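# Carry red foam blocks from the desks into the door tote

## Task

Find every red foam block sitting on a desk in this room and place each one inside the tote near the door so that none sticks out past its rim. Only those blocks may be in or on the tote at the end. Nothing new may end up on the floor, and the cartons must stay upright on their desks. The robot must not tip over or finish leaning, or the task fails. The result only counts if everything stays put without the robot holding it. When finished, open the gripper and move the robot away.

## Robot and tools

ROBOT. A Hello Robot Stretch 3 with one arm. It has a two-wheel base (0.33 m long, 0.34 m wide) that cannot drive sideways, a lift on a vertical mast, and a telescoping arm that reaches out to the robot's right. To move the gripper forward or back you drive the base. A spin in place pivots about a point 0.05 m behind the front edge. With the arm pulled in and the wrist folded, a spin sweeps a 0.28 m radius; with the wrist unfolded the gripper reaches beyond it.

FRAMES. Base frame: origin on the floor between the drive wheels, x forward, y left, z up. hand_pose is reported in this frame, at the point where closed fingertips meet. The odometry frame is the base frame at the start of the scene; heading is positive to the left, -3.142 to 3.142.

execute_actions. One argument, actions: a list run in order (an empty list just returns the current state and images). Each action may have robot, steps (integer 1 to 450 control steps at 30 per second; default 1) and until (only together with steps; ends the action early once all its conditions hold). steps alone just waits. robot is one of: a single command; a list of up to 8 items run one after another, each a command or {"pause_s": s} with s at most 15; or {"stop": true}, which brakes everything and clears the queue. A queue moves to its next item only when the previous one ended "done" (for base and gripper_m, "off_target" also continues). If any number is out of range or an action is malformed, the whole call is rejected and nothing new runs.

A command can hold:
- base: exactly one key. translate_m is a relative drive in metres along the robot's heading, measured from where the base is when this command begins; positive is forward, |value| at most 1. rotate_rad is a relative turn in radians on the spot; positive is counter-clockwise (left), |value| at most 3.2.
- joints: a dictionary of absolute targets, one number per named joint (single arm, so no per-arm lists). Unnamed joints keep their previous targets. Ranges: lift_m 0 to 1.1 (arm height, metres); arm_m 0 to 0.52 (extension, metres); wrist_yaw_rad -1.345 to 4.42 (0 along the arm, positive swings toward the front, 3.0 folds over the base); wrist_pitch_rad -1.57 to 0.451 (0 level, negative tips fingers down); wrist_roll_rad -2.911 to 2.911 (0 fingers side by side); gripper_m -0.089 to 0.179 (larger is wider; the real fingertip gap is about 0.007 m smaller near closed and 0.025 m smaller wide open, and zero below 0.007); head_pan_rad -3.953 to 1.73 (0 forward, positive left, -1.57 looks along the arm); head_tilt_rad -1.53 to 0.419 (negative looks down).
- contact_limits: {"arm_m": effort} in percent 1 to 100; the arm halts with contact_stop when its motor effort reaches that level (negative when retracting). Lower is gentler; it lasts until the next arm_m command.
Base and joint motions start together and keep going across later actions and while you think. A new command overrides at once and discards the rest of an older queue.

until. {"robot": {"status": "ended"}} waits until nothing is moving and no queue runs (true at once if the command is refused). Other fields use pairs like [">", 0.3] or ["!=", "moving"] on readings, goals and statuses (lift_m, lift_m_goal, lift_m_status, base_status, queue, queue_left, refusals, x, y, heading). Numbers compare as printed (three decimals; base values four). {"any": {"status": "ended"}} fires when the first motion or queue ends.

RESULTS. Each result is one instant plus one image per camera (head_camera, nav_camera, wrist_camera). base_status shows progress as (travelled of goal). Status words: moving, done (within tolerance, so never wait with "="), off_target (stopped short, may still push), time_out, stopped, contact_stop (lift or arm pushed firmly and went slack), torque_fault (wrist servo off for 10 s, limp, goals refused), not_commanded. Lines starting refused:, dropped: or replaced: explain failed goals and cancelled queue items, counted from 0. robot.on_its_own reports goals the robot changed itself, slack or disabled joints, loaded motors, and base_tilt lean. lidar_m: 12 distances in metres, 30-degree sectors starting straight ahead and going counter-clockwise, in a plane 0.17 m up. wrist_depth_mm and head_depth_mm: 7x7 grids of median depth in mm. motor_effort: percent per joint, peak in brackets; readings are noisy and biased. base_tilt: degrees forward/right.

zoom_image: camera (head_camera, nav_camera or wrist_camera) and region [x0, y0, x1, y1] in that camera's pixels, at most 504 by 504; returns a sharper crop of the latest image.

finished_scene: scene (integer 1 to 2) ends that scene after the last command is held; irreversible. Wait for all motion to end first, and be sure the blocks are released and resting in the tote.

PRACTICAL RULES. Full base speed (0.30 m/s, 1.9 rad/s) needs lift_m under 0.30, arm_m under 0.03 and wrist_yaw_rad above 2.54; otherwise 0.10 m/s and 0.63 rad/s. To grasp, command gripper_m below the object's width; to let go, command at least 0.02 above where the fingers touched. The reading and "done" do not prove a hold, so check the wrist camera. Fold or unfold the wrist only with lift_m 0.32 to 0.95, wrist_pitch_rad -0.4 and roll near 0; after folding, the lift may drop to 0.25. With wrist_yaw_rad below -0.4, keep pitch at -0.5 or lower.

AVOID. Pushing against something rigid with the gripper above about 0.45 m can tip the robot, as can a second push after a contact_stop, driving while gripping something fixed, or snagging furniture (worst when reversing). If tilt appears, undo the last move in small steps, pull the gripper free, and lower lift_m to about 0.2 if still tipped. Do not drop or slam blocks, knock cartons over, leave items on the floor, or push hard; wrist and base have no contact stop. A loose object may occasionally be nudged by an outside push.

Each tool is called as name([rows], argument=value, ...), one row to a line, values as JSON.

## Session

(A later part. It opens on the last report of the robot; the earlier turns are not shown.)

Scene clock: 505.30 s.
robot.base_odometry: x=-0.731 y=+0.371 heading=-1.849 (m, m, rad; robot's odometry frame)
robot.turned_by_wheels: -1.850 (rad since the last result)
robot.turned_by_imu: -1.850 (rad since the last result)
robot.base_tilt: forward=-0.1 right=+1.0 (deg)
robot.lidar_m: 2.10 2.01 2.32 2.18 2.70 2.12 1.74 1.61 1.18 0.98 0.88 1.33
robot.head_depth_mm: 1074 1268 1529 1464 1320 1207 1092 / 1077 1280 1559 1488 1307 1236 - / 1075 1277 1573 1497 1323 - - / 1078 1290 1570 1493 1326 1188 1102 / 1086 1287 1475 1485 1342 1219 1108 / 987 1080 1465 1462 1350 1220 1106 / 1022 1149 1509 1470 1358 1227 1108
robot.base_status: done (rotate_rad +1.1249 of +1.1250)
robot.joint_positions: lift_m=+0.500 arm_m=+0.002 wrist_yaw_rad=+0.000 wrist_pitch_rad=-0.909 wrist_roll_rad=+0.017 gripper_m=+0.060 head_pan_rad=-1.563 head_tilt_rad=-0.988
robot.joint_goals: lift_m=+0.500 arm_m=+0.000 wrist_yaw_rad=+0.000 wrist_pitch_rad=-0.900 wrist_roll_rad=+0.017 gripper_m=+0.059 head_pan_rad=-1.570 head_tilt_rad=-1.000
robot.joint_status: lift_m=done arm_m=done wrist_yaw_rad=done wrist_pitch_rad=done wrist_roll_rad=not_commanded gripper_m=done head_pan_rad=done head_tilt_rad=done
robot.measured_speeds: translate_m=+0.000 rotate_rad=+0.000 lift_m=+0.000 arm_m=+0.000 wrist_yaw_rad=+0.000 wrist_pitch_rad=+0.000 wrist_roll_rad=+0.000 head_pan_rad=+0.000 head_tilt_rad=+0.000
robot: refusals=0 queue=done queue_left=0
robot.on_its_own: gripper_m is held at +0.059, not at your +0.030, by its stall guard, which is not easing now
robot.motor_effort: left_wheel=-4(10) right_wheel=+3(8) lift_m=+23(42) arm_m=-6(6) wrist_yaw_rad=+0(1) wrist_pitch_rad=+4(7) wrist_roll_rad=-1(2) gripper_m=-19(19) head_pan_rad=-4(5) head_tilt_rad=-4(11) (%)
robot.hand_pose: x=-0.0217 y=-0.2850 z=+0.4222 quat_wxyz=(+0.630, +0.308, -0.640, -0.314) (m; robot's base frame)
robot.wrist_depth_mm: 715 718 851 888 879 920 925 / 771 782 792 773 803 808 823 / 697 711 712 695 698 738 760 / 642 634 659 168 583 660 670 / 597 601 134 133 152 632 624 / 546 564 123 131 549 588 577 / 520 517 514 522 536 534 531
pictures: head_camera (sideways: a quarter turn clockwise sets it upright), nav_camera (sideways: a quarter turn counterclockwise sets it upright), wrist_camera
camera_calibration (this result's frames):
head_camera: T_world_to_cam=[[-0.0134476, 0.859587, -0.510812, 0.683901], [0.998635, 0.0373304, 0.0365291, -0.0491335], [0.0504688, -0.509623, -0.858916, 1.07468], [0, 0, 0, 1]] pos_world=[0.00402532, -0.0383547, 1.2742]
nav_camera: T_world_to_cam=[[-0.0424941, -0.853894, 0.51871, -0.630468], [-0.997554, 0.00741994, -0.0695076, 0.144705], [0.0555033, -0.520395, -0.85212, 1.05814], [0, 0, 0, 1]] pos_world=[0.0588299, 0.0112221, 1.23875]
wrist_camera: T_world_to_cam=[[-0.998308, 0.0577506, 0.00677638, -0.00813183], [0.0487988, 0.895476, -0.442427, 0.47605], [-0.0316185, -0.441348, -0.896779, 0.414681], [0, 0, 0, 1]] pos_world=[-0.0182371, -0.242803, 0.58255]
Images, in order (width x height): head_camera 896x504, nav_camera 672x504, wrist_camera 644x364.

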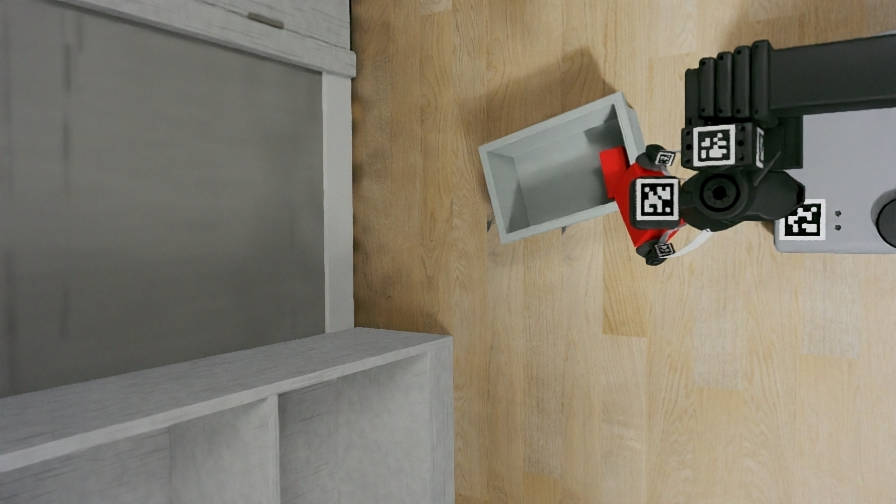

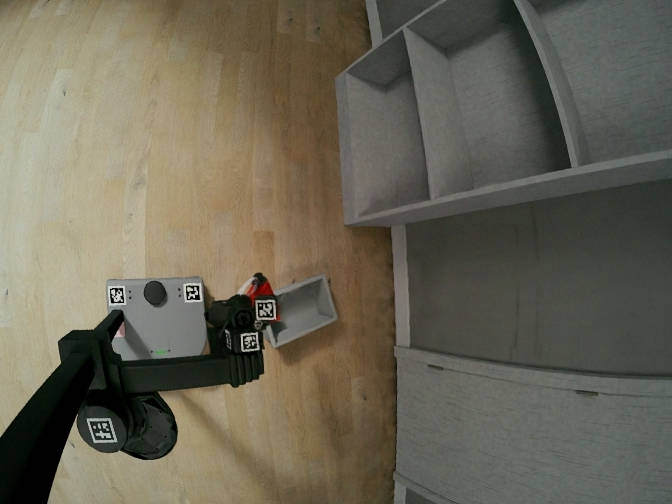

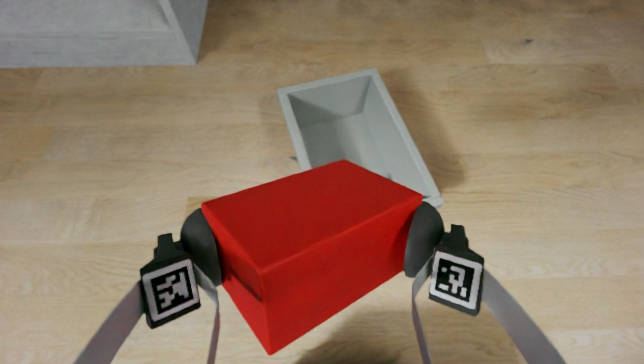

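execute_actions([
  {"robot":[{"base":{"translate_m":-0.045},"joints":{"arm_m":0.26}},{"joints":{"lift_m":0.35}}],"steps":300,"until":{"robot":{"status":"ended"}}},
])

Scene clock: 521.43 s.
robot.base_odometry: x=-0.719 y=+0.414 heading=-1.849 (m, m, rad; robot's odometry frame)
robot.turned_by_wheels: +0.000 (rad since the last result)
robot.turned_by_imu: +0.001 (rad since the last result)
robot.base_tilt: forward=+0.0 right=+0.9 (deg)
robot.lidar_m: 2.15 2.32 2.35 2.17 2.70 2.08 1.69 1.61 1.16 1.15 0.89 1.36
robot.head_depth_mm: 1067 1244 1521 1474 1330 1199 1100 / 1075 1271 1566 1484 1321 1193 - / 1079 1276 1573 1523 1288 1211 - / 1084 1271 1582 1506 1322 1203 1096 / 1081 1281 1557 1503 1340 1208 1102 / 1055 1156 1381 1456 1357 1212 1107 / 864 1107 1509 1478 1358 1218 1107
robot.base_status: done (translate_m -0.0450 of -0.0450)
robot.joint_positions: lift_m=+0.350 arm_m=+0.260 wrist_yaw_rad=+0.000 wrist_pitch_rad=-0.909 wrist_roll_rad=+0.017 gripper_m=+0.060 head_pan_rad=-1.563 head_tilt_rad=-0.988
robot.joint_goals: lift_m=+0.350 arm_m=+0.260 wrist_yaw_rad=+0.000 wrist_pitch_rad=-0.900 wrist_roll_rad=+0.017 gripper_m=+0.059 head_pan_rad=-1.570 head_tilt_rad=-1.000
robot.joint_status: lift_m=done arm_m=done wrist_yaw_rad=done wrist_pitch_rad=done wrist_roll_rad=not_commanded gripper_m=done head_pan_rad=done head_tilt_rad=done
robot.measured_speeds: translate_m=+0.000 rotate_rad=+0.000 lift_m=+0.000 arm_m=+0.000 wrist_yaw_rad=+0.000 wrist_pitch_rad=+0.000 wrist_roll_rad=+0.000 head_pan_rad=+0.000 head_tilt_rad=+0.000
robot: refusals=0 queue=done queue_left=0
robot.on_its_own: gripper_m is held at +0.059, not at your +0.030, by its stall guard, which is not easing now
robot.motor_effort: left_wheel=-4(11) right_wheel=+3(3) lift_m=+22(23) arm_m=+3(5) wrist_yaw_rad=+0(0) wrist_pitch_rad=+3(3) wrist_roll_rad=-1(1) gripper_m=-19(19) head_pan_rad=-5(4) head_tilt_rad=-4(4) (%)
robot.hand_pose: x=-0.0217 y=-0.5429 z=+0.2721 quat_wxyz=(+0.630, +0.308, -0.640, -0.314) (m; robot's base frame)
robot.wrist_depth_mm: 436 610 630 638 654 653 670 / 466 555 566 583 583 587 586 / 521 522 527 528 529 536 541 / 475 477 350 168 476 489 493 / 439 440 134 133 152 454 454 / 407 415 123 132 346 428 423 / 385 378 376 375 380 390 397
pictures: head_camera (sideways: a quarter turn clockwise sets it upright), nav_camera (sideways: a quarter turn counterclockwise sets it upright), wrist_camera
camera_calibration (this result's frames):
head_camera: T_world_to_cam=[[-0.0134461, 0.859588, -0.510811, 0.6839], [0.998635, 0.0373286, 0.0365291, -0.0491335], [0.0504678, -0.509623, -0.858917, 1.07468], [0, 0, 0, 1]] pos_world=[0.00402525, -0.0383546, 1.2742]
nav_camera: T_world_to_cam=[[-0.0424956, -0.853894, 0.518709, -0.630467], [-0.997554, 0.00742179, -0.0695075, 0.144705], [0.0555023, -0.520394, -0.852121, 1.05814], [0, 0, 0, 1]] pos_world=[0.0588299, 0.0112221, 1.23875]
wrist_camera: T_world_to_cam=[[-0.998308, 0.0577473, 0.00681089, 0.0077682], [0.0487996, 0.895742, -0.441888, 0.6406], [-0.0316187, -0.440808, -0.897044, 0.166635], [0, 0, 0, 1]] pos_world=[-0.0182372, -0.500807, 0.4325]
Images, in order (width x height): head_camera 896x504, nav_camera 672x504, wrist_camera 644x364.

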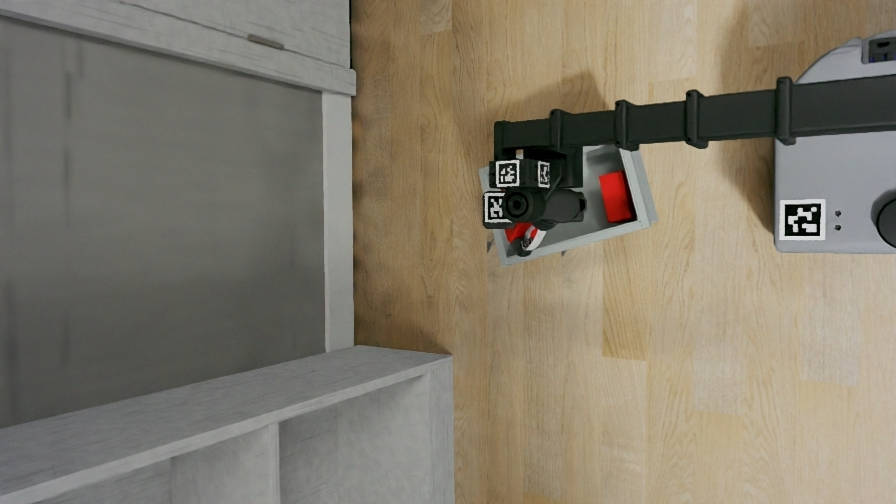

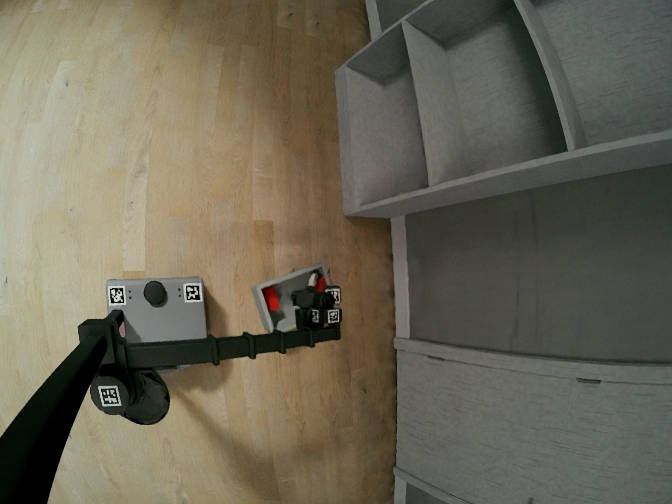

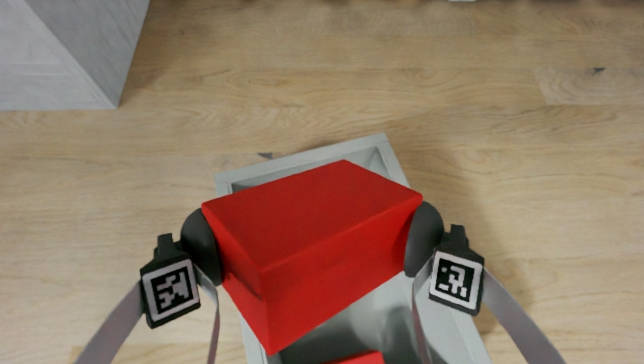

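execute_actions([
  {"robot":[{"joints":{"arm_m":0.235,"lift_m":0.33}},{"joints":{"gripper_m":0.16}},{"pause_s":0.5},{"joints":{"lift_m":0.5}},{"joints":{"arm_m":0.0}}],"steps":450,"until":{"robot":{"status":"ended"}}},
])

Scene clock: 532.73 s.
robot.base_odometry: x=-0.719 y=+0.414 heading=-1.849 (m, m, rad; robot's odometry frame)
robot.turned_by_wheels: +0.000 (rad since the last result)
robot.turned_by_imu: +0.002 (rad since the last result)
robot.base_tilt: forward=-0.1 right=+0.9 (deg)
robot.lidar_m: 2.15 2.32 2.35 2.17 2.70 2.09 1.70 1.60 1.16 1.15 0.90 1.37
robot.head_depth_mm: 1065 1253 1522 1488 1325 1207 1082 / 1073 1276 1560 1492 1325 - - / 1076 1283 1571 1484 1289 - - / 1079 1282 1579 1514 1336 1195 1102 / 1082 1285 1545 1518 1347 1211 1097 / 1056 1161 1389 1462 1353 1216 1103 / 866 1110 1517 1462 1353 1222 1113
robot.base_status: done (translate_m -0.0450 of -0.0450)
robot.joint_positions: lift_m=+0.500 arm_m=+0.002 wrist_yaw_rad=+0.000 wrist_pitch_rad=-0.910 wrist_roll_rad=+0.017 gripper_m=+0.160 head_pan_rad=-1.563 head_tilt_rad=-0.988
robot.joint_goals: lift_m=+0.500 arm_m=+0.000 wrist_yaw_rad=+0.000 wrist_pitch_rad=-0.900 wrist_roll_rad=+0.017 gripper_m=+0.160 head_pan_rad=-1.570 head_tilt_rad=-1.000
robot.joint_status: lift_m=done arm_m=done wrist_yaw_rad=done wrist_pitch_rad=done wrist_roll_rad=not_commanded gripper_m=done head_pan_rad=done head_tilt_rad=done
robot.measured_speeds: translate_m=+0.000 rotate_rad=+0.000 lift_m=+0.000 arm_m=+0.000 wrist_yaw_rad=+0.000 wrist_pitch_rad=+0.000 wrist_roll_rad=+0.000 head_pan_rad=+0.000 head_tilt_rad=+0.000
robot: refusals=0 queue=done queue_left=0
robot.motor_effort: left_wheel=-4(4) right_wheel=+3(4) lift_m=+41(44) arm_m=-6(6) wrist_yaw_rad=+0(0) wrist_pitch_rad=+4(4) wrist_roll_rad=-1(2) gripper_m=+1(83) head_pan_rad=-5(5) head_tilt_rad=-5(4) (%)
robot.hand_pose: x=-0.0216 y=-0.2849 z=+0.4213 quat_wxyz=(+0.630, +0.308, -0.640, -0.314) (m; robot's base frame)
robot.wrist_depth_mm: 727 740 865 884 880 865 892 / 760 765 782 690 805 804 810 / 692 700 712 697 710 725 745 / 640 644 652 630 648 655 666 / 586 611 603 586 618 628 629 / 560 556 563 566 574 - 572 / 515 527 530 525 531 536 546
pictures: head_camera (sideways: a quarter turn clockwise sets it upright), nav_camera (sideways: a quarter turn counterclockwise sets it upright), wrist_camera
camera_calibration (this result's frames):
head_camera: T_world_to_cam=[[-0.013446, 0.859589, -0.51081, 0.683898], [0.998635, 0.0373284, 0.0365292, -0.0491336], [0.0504678, -0.509621, -0.858917, 1.07469], [0, 0, 0, 1]] pos_world=[0.00402524, -0.0383546, 1.2742]
nav_camera: T_world_to_cam=[[-0.0424957, -0.853895, 0.518708, -0.630465], [-0.997554, 0.00742202, -0.0695075, 0.144705], [0.0555022, -0.520393, -0.852121, 1.05814], [0, 0, 0, 1]] pos_world=[0.0588299, 0.0112222, 1.23875]
wrist_camera: T_world_to_cam=[[-0.998314, 0.0576455, 0.00681326, -0.00816539], [0.0487085, 0.895765, -0.441851, 0.475378], [-0.0315738, -0.440775, -0.897062, 0.414241], [0, 0, 0, 1]] pos_world=[-0.0182274, -0.24277, 0.581702]
Images, in order (width x height): head_camera 896x504, nav_camera 672x504, wrist_camera 644x364.

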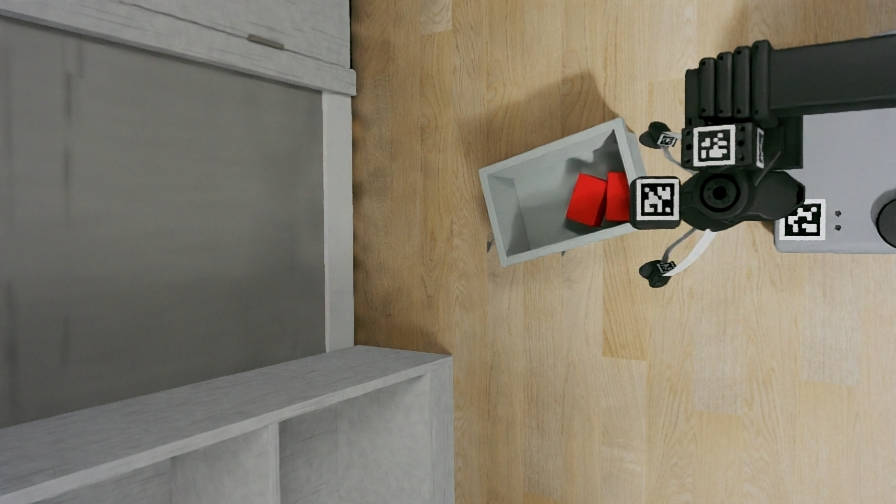

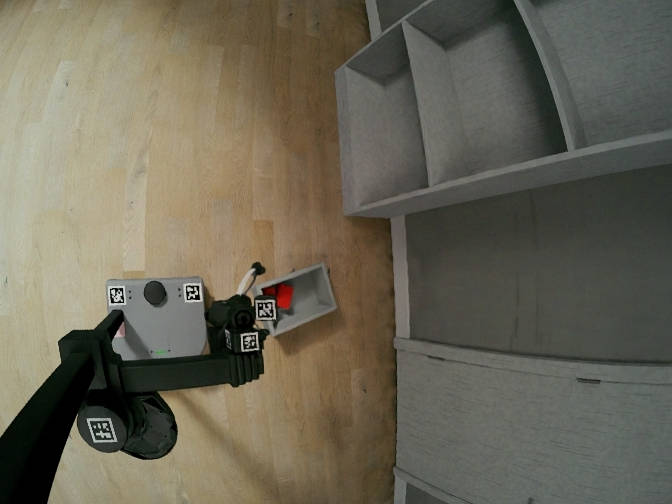

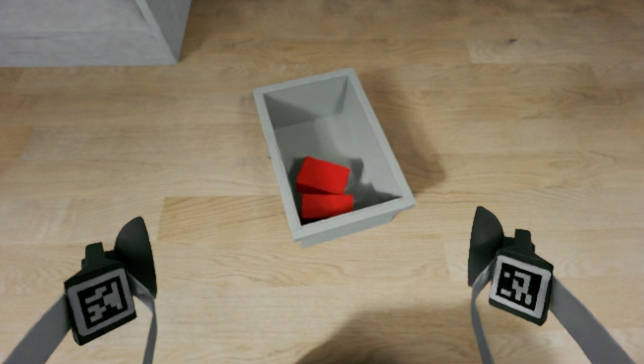

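execute_actions([
  {"robot":[{"joints":{"gripper_m":0.04,"wrist_pitch_rad":-0.4,"head_pan_rad":1.2,"head_tilt_rad":-0.3}},{"joints":{"wrist_yaw_rad":3.0}},{"joints":{"lift_m":0.26}},{"base":{"rotate_rad":0.25}},{"base":{"translate_m":1.0}},{"base":{"translate_m":0.4}}],"steps":450,"until":{"robot":{"status":"ended"}}},
  {"steps":300,"until":{"robot":{"status":"ended"}}},
])

Scene clock: 557.10 s.
robot.base_odometry: x=-0.759 y=-0.985 heading=-1.600 (m, m, rad; robot's odometry frame)
robot.turned_by_wheels: +0.250 (rad since the last result)
robot.turned_by_imu: +0.261 (rad since the last result)
robot.base_tilt: forward=-0.2 right=+0.8 (deg)
robot.lidar_m: 0.66 1.20 2.26 1.87 2.60 3.46 3.04 1.58 1.21 1.50 1.47 0.87
robot.head_depth_mm: 2020 2122 2249 2376 2447 1877 1496 / 1997 2110 2229 2351 2447 1863 1485 / 1959 2053 2201 2361 2421 1888 1499 / 1945 2060 2166 2294 2409 1889 1500 / 1912 2024 2141 2267 2411 1894 1497 / 1913 2008 2162 2262 2353 1910 1502 / 1884 2007 2083 2188 2321 1887 1506
robot.base_status: done (translate_m +0.4000 of +0.4000)
robot.joint_positions: lift_m=+0.260 arm_m=+0.002 wrist_yaw_rad=+2.999 wrist_pitch_rad=-0.417 wrist_roll_rad=+0.017 gripper_m=+0.040 head_pan_rad=+1.193 head_tilt_rad=-0.309
robot.joint_goals: lift_m=+0.260 arm_m=+0.000 wrist_yaw_rad=+3.000 wrist_pitch_rad=-0.400 wrist_roll_rad=+0.017 gripper_m=+0.040 head_pan_rad=+1.200 head_tilt_rad=-0.300
robot.joint_status: lift_m=done arm_m=done wrist_yaw_rad=done wrist_pitch_rad=done wrist_roll_rad=not_commanded gripper_m=done head_pan_rad=done head_tilt_rad=done
robot.measured_speeds: translate_m=+0.000 rotate_rad=+0.000 lift_m=+0.000 arm_m=+0.000 wrist_yaw_rad=+0.000 wrist_pitch_rad=+0.000 wrist_roll_rad=+0.000 head_pan_rad=+0.000 head_tilt_rad=+0.000
robot: refusals=0 queue=done queue_left=0
robot.motor_effort: left_wheel=-4(14) right_wheel=+2(10) lift_m=+22(42) arm_m=-5(6) wrist_yaw_rad=+1(2) wrist_pitch_rad=+7(8) wrist_roll_rad=-2(1) gripper_m=+0(79) head_pan_rad=+5(57) head_tilt_rad=+3(25) (%)
robot.hand_pose: x=+0.0106 y=+0.0757 z=+0.2732 quat_wxyz=(+0.197, +0.706, +0.096, +0.674) (m; robot's base frame)
robot.wrist_depth_mm: - - - - - - - / - - - - - - - / 869 - 862 882 894 870 860 / 701 694 678 704 681 691 675 / 555 557 - 562 565 546 540 / 470 492 - - 467 464 466 / - - - - 403 397 397
pictures: head_camera (sideways: a quarter turn clockwise sets it upright), nav_camera (sideways: a quarter turn counterclockwise sets it upright), wrist_camera
camera_calibration (this result's frames):
head_camera: T_world_to_cam=[[-0.122006, -0.326484, -0.937295, 1.24046], [-0.945522, 0.325412, 0.0097281, -0.0024034], [0.301831, 0.887421, -0.3484, 0.409069], [0, 0, 0, 1]] pos_world=[0.0256022, 0.0427565, 1.30522]
nav_camera: T_world_to_cam=[[0.170382, 0.296841, 0.939604, -1.18039], [0.938997, -0.338016, -0.0634859, 0.125113], [0.298756, 0.893102, -0.336324, 0.385688], [0, 0, 0, 1]] pos_world=[-0.0315896, 0.0482203, 1.24676]
wrist_camera: T_world_to_cam=[[0.980692, -0.194429, -0.0209974, 0.00995751], [-0.130031, -0.568112, -0.812614, 0.299367], [0.146067, 0.799654, -0.582424, 0.259595], [0, 0, 0, 1]] pos_world=[-0.00875659, -0.0355765, 0.394674]
Images, in order (width x height): head_camera 896x504, nav_camera 672x504, wrist_camera 644x364.

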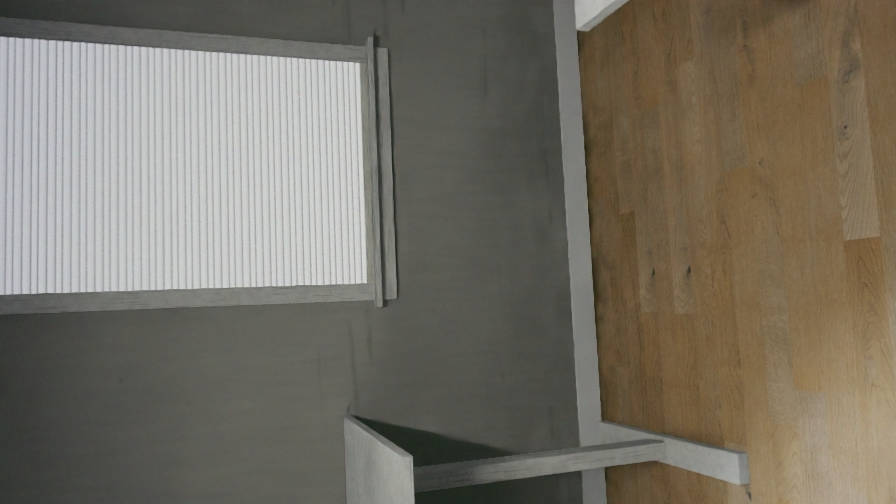

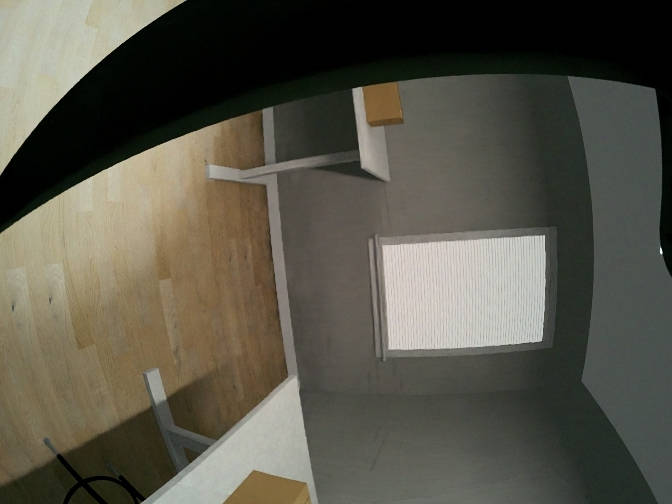

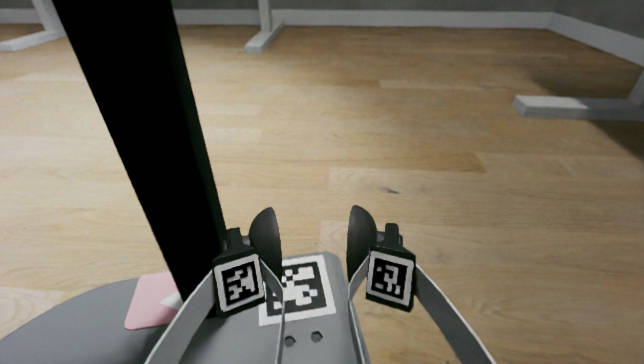

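execute_actions([
  {"robot":{"joints":{"head_pan_rad":0.0,"head_tilt_rad":-0.55}},"steps":100,"until":{"robot":{"status":"ended"}}},
])

Scene clock: 562.60 s.
robot.base_odometry: x=-0.759 y=-0.985 heading=-1.600 (m, m, rad; robot's odometry frame)
robot.turned_by_wheels: +0.000 (rad since the last result)
robot.turned_by_imu: +0.001 (rad since the last result)
robot.base_tilt: forward=-0.1 right=+1.1 (deg)
robot.lidar_m: 0.67 1.20 2.26 1.87 2.62 3.46 3.03 1.58 1.21 1.50 1.47 0.87
robot.head_depth_mm: 1006 1101 1209 736 730 664 1247 / 1035 1132 1247 741 748 687 1257 / 1065 1164 1291 740 774 709 1257 / 1099 1190 1316 767 793 731 1204 / 1119 1237 1345 785 814 1388 1262 / 1156 1271 1408 819 837 1440 1268 / 1193 1309 1418 846 843 1479 1270
robot.base_status: done (translate_m +0.4000 of +0.4000)
robot.joint_positions: lift_m=+0.260 arm_m=+0.002 wrist_yaw_rad=+2.999 wrist_pitch_rad=-0.417 wrist_roll_rad=+0.017 gripper_m=+0.040 head_pan_rad=+0.007 head_tilt_rad=-0.543
robot.joint_goals: lift_m=+0.260 arm_m=+0.000 wrist_yaw_rad=+3.000 wrist_pitch_rad=-0.400 wrist_roll_rad=+0.017 gripper_m=+0.040 head_pan_rad=+0.000 head_tilt_rad=-0.550
robot.joint_status: lift_m=done arm_m=done wrist_yaw_rad=done wrist_pitch_rad=done wrist_roll_rad=not_commanded gripper_m=done head_pan_rad=done head_tilt_rad=done
robot.measured_speeds: translate_m=+0.000 rotate_rad=+0.000 lift_m=+0.000 arm_m=+0.000 wrist_yaw_rad=+0.000 wrist_pitch_rad=+0.000 wrist_roll_rad=+0.000 head_pan_rad=+0.000 head_tilt_rad=+0.000
robot: refusals=0 queue=done queue_left=0
robot.motor_effort: left_wheel=-4(4) right_wheel=+2(2) lift_m=+23(23) arm_m=-5(5) wrist_yaw_rad=+1(1) wrist_pitch_rad=+7(7) wrist_roll_rad=-1(1) gripper_m=+0(1) head_pan_rad=-7(58) head_tilt_rad=-2(14) (%)
robot.hand_pose: x=+0.0106 y=+0.0757 z=+0.2732 quat_wxyz=(+0.197, +0.706, +0.096, +0.674) (m; robot's base frame)
robot.wrist_depth_mm: - - - - - - - / - - - - - - - / 901 - 881 896 895 871 873 / 665 671 657 667 675 675 676 / 553 556 - 549 550 554 551 / 469 500 - - 470 460 465 / - - - - 405 398 404
pictures: head_camera (sideways: a quarter turn clockwise sets it upright), nav_camera (sideways: a quarter turn counterclockwise sets it upright), wrist_camera
camera_calibration (this result's frames):
head_camera: T_world_to_cam=[[-0.556154, -0.0109873, -0.831007, 1.10446], [-0.0498412, 0.998554, 0.0201538, -0.0214357], [0.829584, 0.052627, -0.555897, 0.67585], [0, 0, 0, 1]] pos_world=[0.0525098, -0.00202822, 1.29395]
nav_camera: T_world_to_cam=[[0.547639, -0.0449729, 0.835505, -1.0469], [0.0236344, -0.997325, -0.0691746, 0.138083], [0.836381, 0.0576294, -0.545111, 0.654091], [0, 0, 0, 1]] pos_world=[0.0229896, 0.0529366, 1.24079]
wrist_camera: T_world_to_cam=[[0.980692, -0.194429, -0.020997, 0.0099574], [-0.13003, -0.568112, -0.812614, 0.299367], [0.146067, 0.799654, -0.582424, 0.259595], [0, 0, 0, 1]] pos_world=[-0.00875661, -0.0355765, 0.394674]
Images, in order (width x height): head_camera 896x504, nav_camera 672x504, wrist_camera 644x364.

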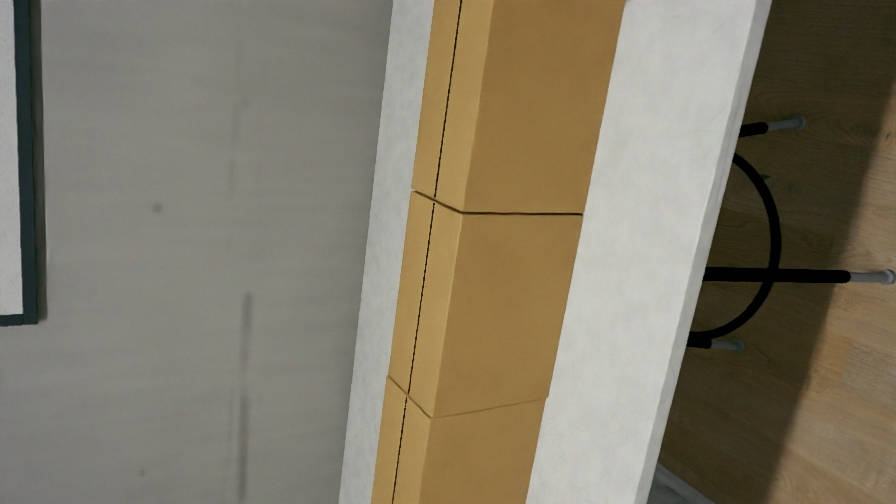

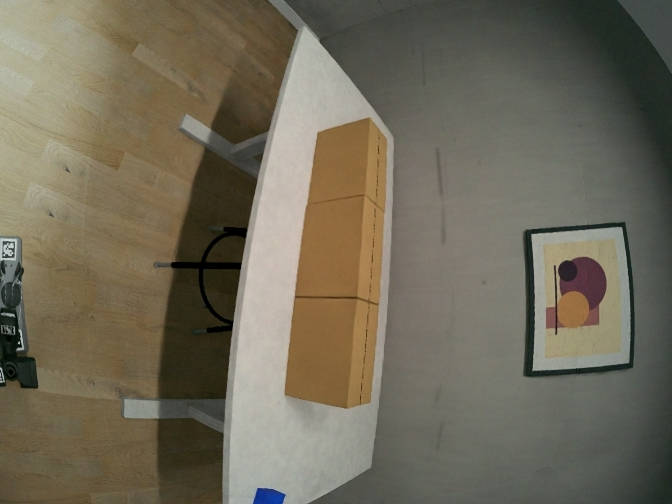

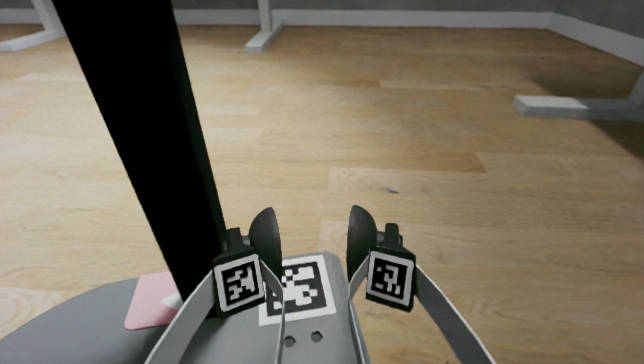

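execute_actions([
  {"robot":{"base":{"translate_m":0.2},"joints":{"head_tilt_rad":-0.7}},"steps":150,"until":{"robot":{"status":"ended"}}},
])

Scene clock: 569.27 s.
robot.base_odometry: x=-0.765 y=-1.185 heading=-1.600 (m, m, rad; robot's odometry frame)
robot.turned_by_wheels: +0.000 (rad since the last result)
robot.turned_by_imu: +0.002 (rad since the last result)
robot.base_tilt: forward=+0.0 right=+1.0 (deg)
robot.lidar_m: 0.47 0.76 2.15 1.88 2.55 3.31 3.10 1.74 1.32 1.55 0.72 0.63
robot.head_depth_mm: 868 967 1049 589 571 598 548 / 888 994 1067 592 599 600 1104 / 914 1018 1094 596 633 602 1131 / 940 1056 1125 598 660 603 1141 / 962 1089 1133 621 673 607 1169 / 1002 1124 1140 636 695 623 1185 / 1023 1160 1146 656 716 652 1189
robot.base_status: done (translate_m +0.2000 of +0.2000)
robot.joint_positions: lift_m=+0.260 arm_m=+0.002 wrist_yaw_rad=+2.999 wrist_pitch_rad=-0.417 wrist_roll_rad=+0.017 gripper_m=+0.040 head_pan_rad=+0.007 head_tilt_rad=-0.692
robot.joint_goals: lift_m=+0.260 arm_m=+0.000 wrist_yaw_rad=+3.000 wrist_pitch_rad=-0.400 wrist_roll_rad=+0.017 gripper_m=+0.040 head_pan_rad=+0.000 head_tilt_rad=-0.700
robot.joint_status: lift_m=done arm_m=done wrist_yaw_rad=done wrist_pitch_rad=done wrist_roll_rad=not_commanded gripper_m=done head_pan_rad=done head_tilt_rad=done
robot.measured_speeds: translate_m=+0.000 rotate_rad=+0.000 lift_m=+0.000 arm_m=+0.000 wrist_yaw_rad=+0.000 wrist_pitch_rad=+0.000 wrist_roll_rad=+0.000 head_pan_rad=+0.000 head_tilt_rad=+0.000
robot: refusals=0 queue=done queue_left=0
robot.motor_effort: left_wheel=-5(12) right_wheel=+3(10) lift_m=+23(22) arm_m=-5(5) wrist_yaw_rad=+1(0) wrist_pitch_rad=+7(7) wrist_roll_rad=-1(2) gripper_m=+0(0) head_pan_rad=-5(5) head_tilt_rad=-2(11) (%)
robot.hand_pose: x=+0.0106 y=+0.0757 z=+0.2732 quat_wxyz=(+0.196, +0.706, +0.096, +0.674) (m; robot's base frame)
robot.wrist_depth_mm: - - - - - - - / - - - - - - - / 862 - 912 873 878 865 878 / 682 687 679 690 676 659 672 / 543 555 - 572 552 550 554 / 464 487 - - 469 464 463 / - - - - 401 398 399
pictures: head_camera (sideways: a quarter turn clockwise sets it upright), nav_camera (sideways: a quarter turn counterclockwise sets it upright), wrist_camera
camera_calibration (this result's frames):
head_camera: T_world_to_cam=[[-0.673506, -0.0116303, -0.73909, 0.985363], [-0.0460663, 0.998593, 0.0262647, -0.0294098], [0.737745, 0.0517366, -0.673094, 0.828868], [0, 0, 0, 1]] pos_world=[0.0507995, -0.00205427, 1.28695]
nav_camera: T_world_to_cam=[[0.665742, -0.044322, 0.744865, -0.929461], [0.0128641, -0.997404, -0.0708465, 0.140312], [0.746071, 0.0567475, -0.663444, 0.80858], [0, 0, 0, 1]] pos_world=[0.0137175, 0.0528671, 1.23871]
wrist_camera: T_world_to_cam=[[0.980697, -0.194403, -0.0209991, 0.00996211], [-0.130012, -0.568087, -0.812634, 0.299379], [0.146049, 0.799678, -0.582396, 0.259587], [0, 0, 0, 1]] pos_world=[-0.00875943, -0.035576, 0.394677]
Images, in order (width x height): head_camera 896x504, nav_camera 672x504, wrist_camera 644x364.

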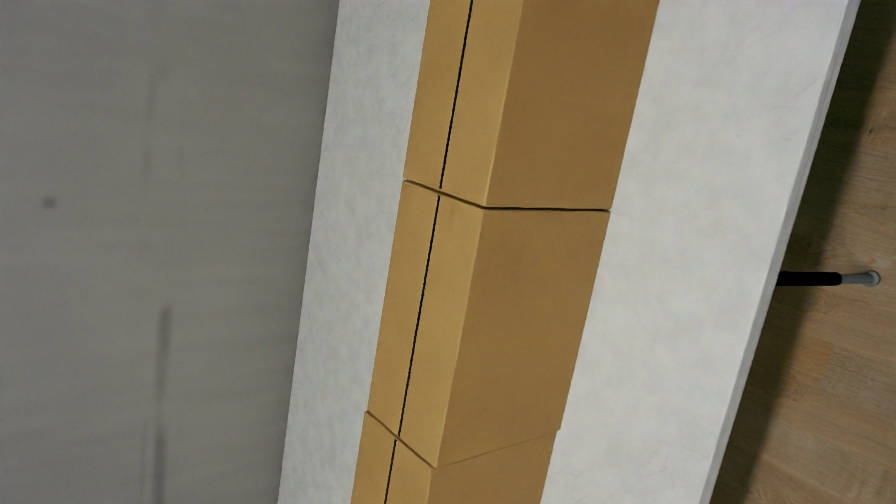

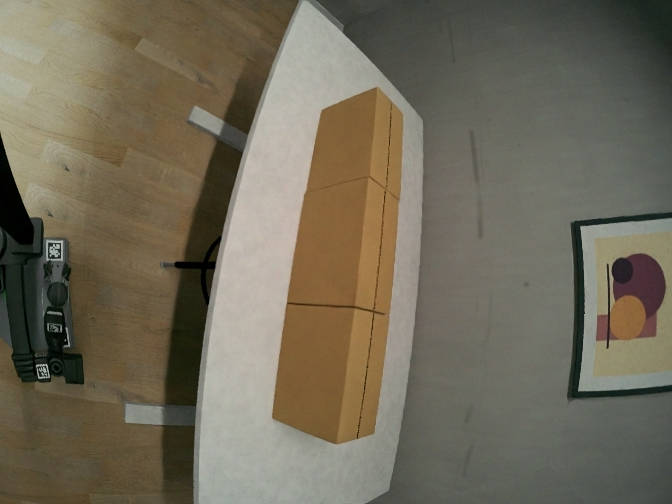

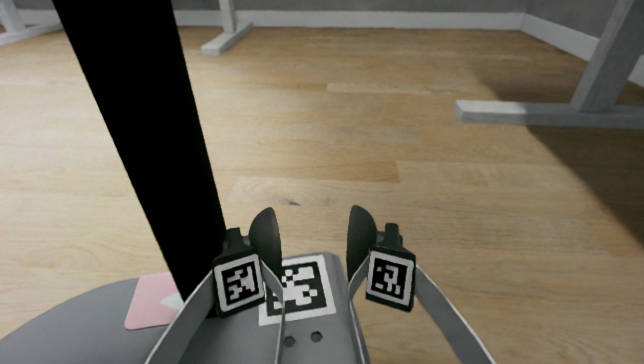

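execute_actions([
  {"robot":[{"base":{"translate_m":-0.35}},{"base":{"rotate_rad":1.6}},{"base":{"translate_m":1.0}},{"base":{"translate_m":0.4}},{"base":{"rotate_rad":-1.57}},{"joints":{"head_tilt_rad":-0.6}}],"steps":450,"until":{"robot":{"status":"ended"}}},
  {"steps":200,"until":{"robot":{"status":"ended"}}},
])

Scene clock: 595.87 s.
robot.base_odometry: x=+0.645 y=-0.835 heading=-1.570 (m, m, rad; robot's odometry frame)
robot.turned_by_wheels: +0.030 (rad since the last result)
robot.turned_by_imu: +0.039 (rad since the last result)
robot.base_tilt: forward=-0.1 right=+0.9 (deg)
robot.lidar_m: 1.78 1.09 0.52 0.96 1.13 1.25 2.54 2.99 2.54 2.51 1.89 1.40
robot.head_depth_mm: 1443 1568 1739 1945 1714 1421 1212 / 1483 1638 1838 2006 1710 1419 1208 / 1527 1680 1900 2061 1729 1433 1219 / 1586 1735 1945 2115 1728 1433 1219 / 1629 1804 2027 2161 1752 1429 1225 / 1594 1735 1856 1963 1743 1449 1227 / 1373 1448 1543 1621 1660 1447 1157
robot.base_status: done (rotate_rad -1.5699 of -1.5700)
robot.joint_positions: lift_m=+0.260 arm_m=+0.002 wrist_yaw_rad=+2.999 wrist_pitch_rad=-0.417 wrist_roll_rad=+0.017 gripper_m=+0.040 head_pan_rad=+0.007 head_tilt_rad=-0.607
robot.joint_goals: lift_m=+0.260 arm_m=+0.000 wrist_yaw_rad=+3.000 wrist_pitch_rad=-0.400 wrist_roll_rad=+0.017 gripper_m=+0.040 head_pan_rad=+0.000 head_tilt_rad=-0.600
robot.joint_status: lift_m=done arm_m=done wrist_yaw_rad=done wrist_pitch_rad=done wrist_roll_rad=not_commanded gripper_m=done head_pan_rad=done head_tilt_rad=done
robot.measured_speeds: translate_m=+0.000 rotate_rad=+0.000 lift_m=+0.000 arm_m=+0.000 wrist_yaw_rad=+0.000 wrist_pitch_rad=+0.000 wrist_roll_rad=+0.000 head_pan_rad=+0.000 head_tilt_rad=+0.000
robot: refusals=0 queue=done queue_left=0
robot.motor_effort: left_wheel=+3(16) right_wheel=-4(11) lift_m=+22(22) arm_m=-5(6) wrist_yaw_rad=+0(1) wrist_pitch_rad=+7(6) wrist_roll_rad=-1(1) gripper_m=+0(0) head_pan_rad=-5(6) head_tilt_rad=+2(9) (%)
robot.hand_pose: x=+0.0106 y=+0.0757 z=+0.2732 quat_wxyz=(+0.196, +0.706, +0.096, +0.674) (m; robot's base frame)
robot.wrist_depth_mm: - - 981 953 880 917 865 / - - - - 990 958 948 / 890 - 887 868 821 904 865 / 692 693 674 681 657 683 670 / 551 557 - 563 545 549 549 / 459 504 - - 464 473 454 / - - - - 400 399 398
pictures: head_camera (sideways: a quarter turn clockwise sets it upright), nav_camera (sideways: a quarter turn counterclockwise sets it upright), wrist_camera
camera_calibration (this result's frames):
head_camera: T_world_to_cam=[[-0.607778, -0.0111415, -0.794029, 1.05657], [-0.0481158, 0.998581, 0.0228179, -0.0249127], [0.792648, 0.0520735, -0.607452, 0.743146], [0, 0, 0, 1]] pos_world=[0.0519092, -0.00204909, 1.29094]
nav_camera: T_world_to_cam=[[0.599547, -0.0448136, 0.799084, -0.999731], [0.018851, -0.997363, -0.0700771, 0.139281], [0.800117, 0.0570781, -0.597122, 0.721977], [0, 0, 0, 1]] pos_world=[0.0190936, 0.0529036, 1.23974]
wrist_camera: T_world_to_cam=[[0.980705, -0.194361, -0.021002, 0.00996774], [-0.129983, -0.568051, -0.812664, 0.299391], [0.14602, 0.799713, -0.582354, 0.259582], [0, 0, 0, 1]] pos_world=[-0.00876397, -0.0355843, 0.394682]
Images, in order (width x height): head_camera 896x504, nav_camera 672x504, wrist_camera 644x364.

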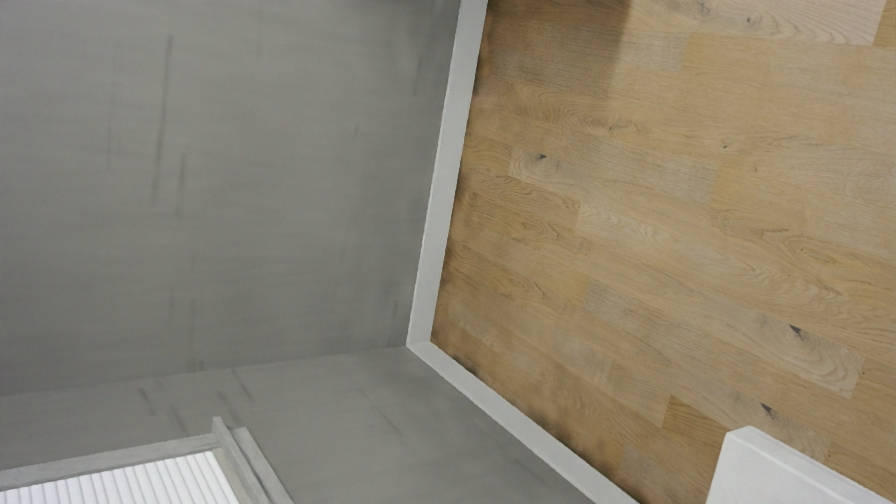

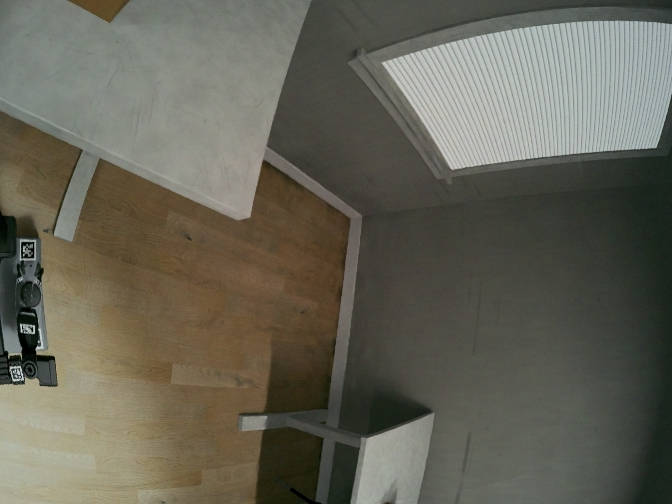

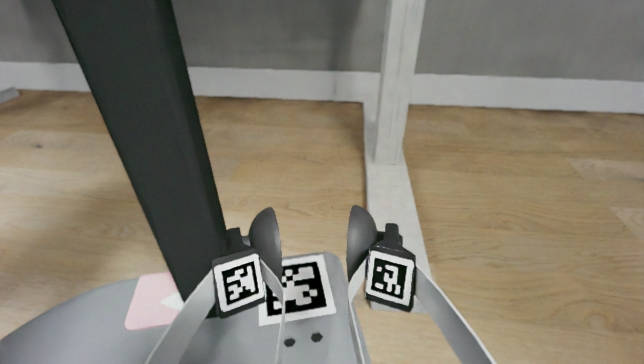

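execute_actions([
  {"robot":[{"base":{"rotate_rad":-0.2}},{"base":{"translate_m":0.9}},{"joints":{"head_pan_rad":-1.35,"head_tilt_rad":-0.3}}],"steps":400,"until":{"robot":{"status":"ended"}}},
])

Scene clock: 608.10 s.
robot.base_odometry: x=+0.468 y=-1.717 heading=-1.769 (m, m, rad; robot's odometry frame)
robot.turned_by_wheels: -0.200 (rad since the last result)
robot.turned_by_imu: -0.193 (rad since the last result)
robot.base_tilt: forward=-0.1 right=+0.9 (deg)
robot.lidar_m: 0.90 0.96 0.88 0.87 0.93 0.90 3.41 3.71 2.66 1.16 0.66 0.91
robot.head_depth_mm: 2369 2481 2649 2778 2567 1899 1488 / 2473 2591 2722 1729 1226 1697 1481 / 2584 2695 2879 1313 1082 854 696 / 2213 2313 2444 1837 893 859 676 / 1776 1847 1901 1802 961 859 679 / 1463 1488 1560 1587 1172 857 680 / 1225 1267 1325 1364 1176 865 678
robot.base_status: done (translate_m +0.9000 of +0.9000)
robot.joint_positions: lift_m=+0.260 arm_m=+0.002 wrist_yaw_rad=+2.999 wrist_pitch_rad=-0.417 wrist_roll_rad=+0.017 gripper_m=+0.040 head_pan_rad=-1.343 head_tilt_rad=-0.310
robot.joint_goals: lift_m=+0.260 arm_m=+0.000 wrist_yaw_rad=+3.000 wrist_pitch_rad=-0.400 wrist_roll_rad=+0.017 gripper_m=+0.040 head_pan_rad=-1.350 head_tilt_rad=-0.300
robot.joint_status: lift_m=done arm_m=done wrist_yaw_rad=done wrist_pitch_rad=done wrist_roll_rad=not_commanded gripper_m=done head_pan_rad=done head_tilt_rad=done
robot.measured_speeds: translate_m=+0.000 rotate_rad=+0.000 lift_m=+0.000 arm_m=+0.000 wrist_yaw_rad=+0.000 wrist_pitch_rad=+0.000 wrist_roll_rad=+0.000 head_pan_rad=+0.000 head_tilt_rad=+0.000
robot: refusals=0 queue=done queue_left=0
robot.motor_effort: left_wheel=+2(15) right_wheel=-1(9) lift_m=+23(23) arm_m=-5(6) wrist_yaw_rad=+0(0) wrist_pitch_rad=+7(7) wrist_roll_rad=-2(1) gripper_m=+0(0) head_pan_rad=-5(59) head_tilt_rad=+3(17) (%)
robot.hand_pose: x=+0.0106 y=+0.0757 z=+0.2732 quat_wxyz=(+0.196, +0.706, +0.096, +0.674) (m; robot's base frame)
robot.wrist_depth_mm: 776 - 860 861 879 906 878 / 895 - 897 957 972 989 956 / 876 - 851 858 872 859 879 / 692 692 670 664 671 665 674 / 551 542 - 562 569 550 548 / 463 497 - - 464 463 459 / - - - - 400 401 398
pictures: head_camera (sideways: a quarter turn clockwise sets it upright), nav_camera (sideways: a quarter turn counterclockwise sets it upright), wrist_camera
camera_calibration (this result's frames):
head_camera: T_world_to_cam=[[-0.0857844, 0.338845, -0.936923, 1.23976], [0.962605, 0.270734, 0.0097773, -0.0141071], [0.25697, -0.901048, -0.349399, 0.410643], [0, 0, 0, 1]] pos_world=[0.0144083, -0.0462575, 1.30517]
nav_camera: T_world_to_cam=[[0.0291377, -0.342017, 0.939242, -1.17906], [-0.964428, -0.256601, -0.06352, 0.136769], [0.262735, -0.90398, -0.337327, 0.387213], [0, 0, 0, 1]] pos_world=[0.0645241, -0.01813, 1.24673]
wrist_camera: T_world_to_cam=[[0.980708, -0.194346, -0.0210022, 0.00997055], [-0.129973, -0.568047, -0.812668, 0.299394], [0.146009, 0.79972, -0.582348, 0.259578], [0, 0, 0, 1]] pos_world=[-0.00876567, -0.0355819, 0.394682]
Images, in order (width x height): head_camera 896x504, nav_camera 672x504, wrist_camera 644x364.

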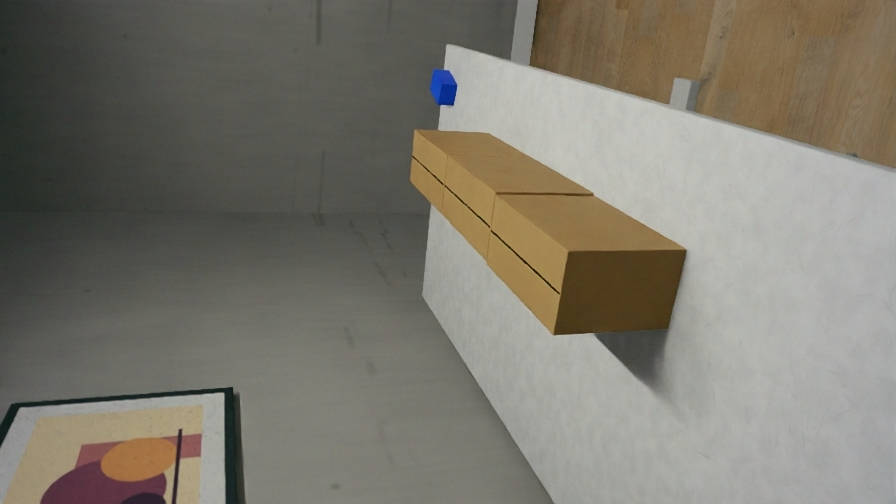

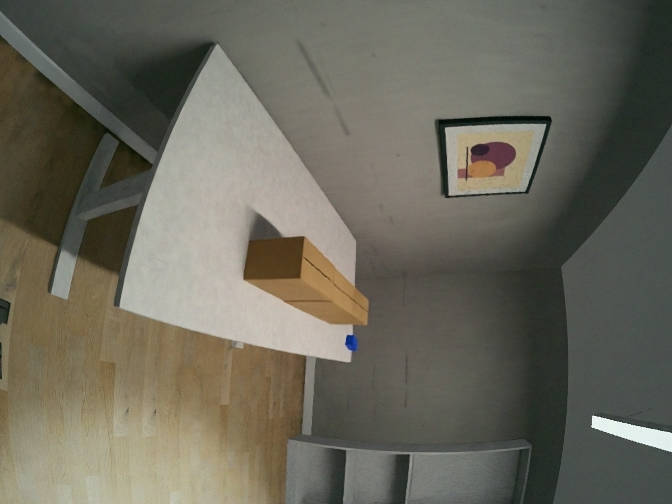

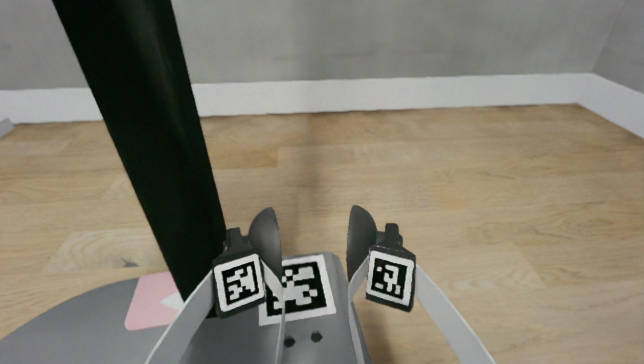

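Clear. The right end of the front desk was visible earlier and empty. Done.

finished_scene(scene=2)

The scene is finished: the task was done.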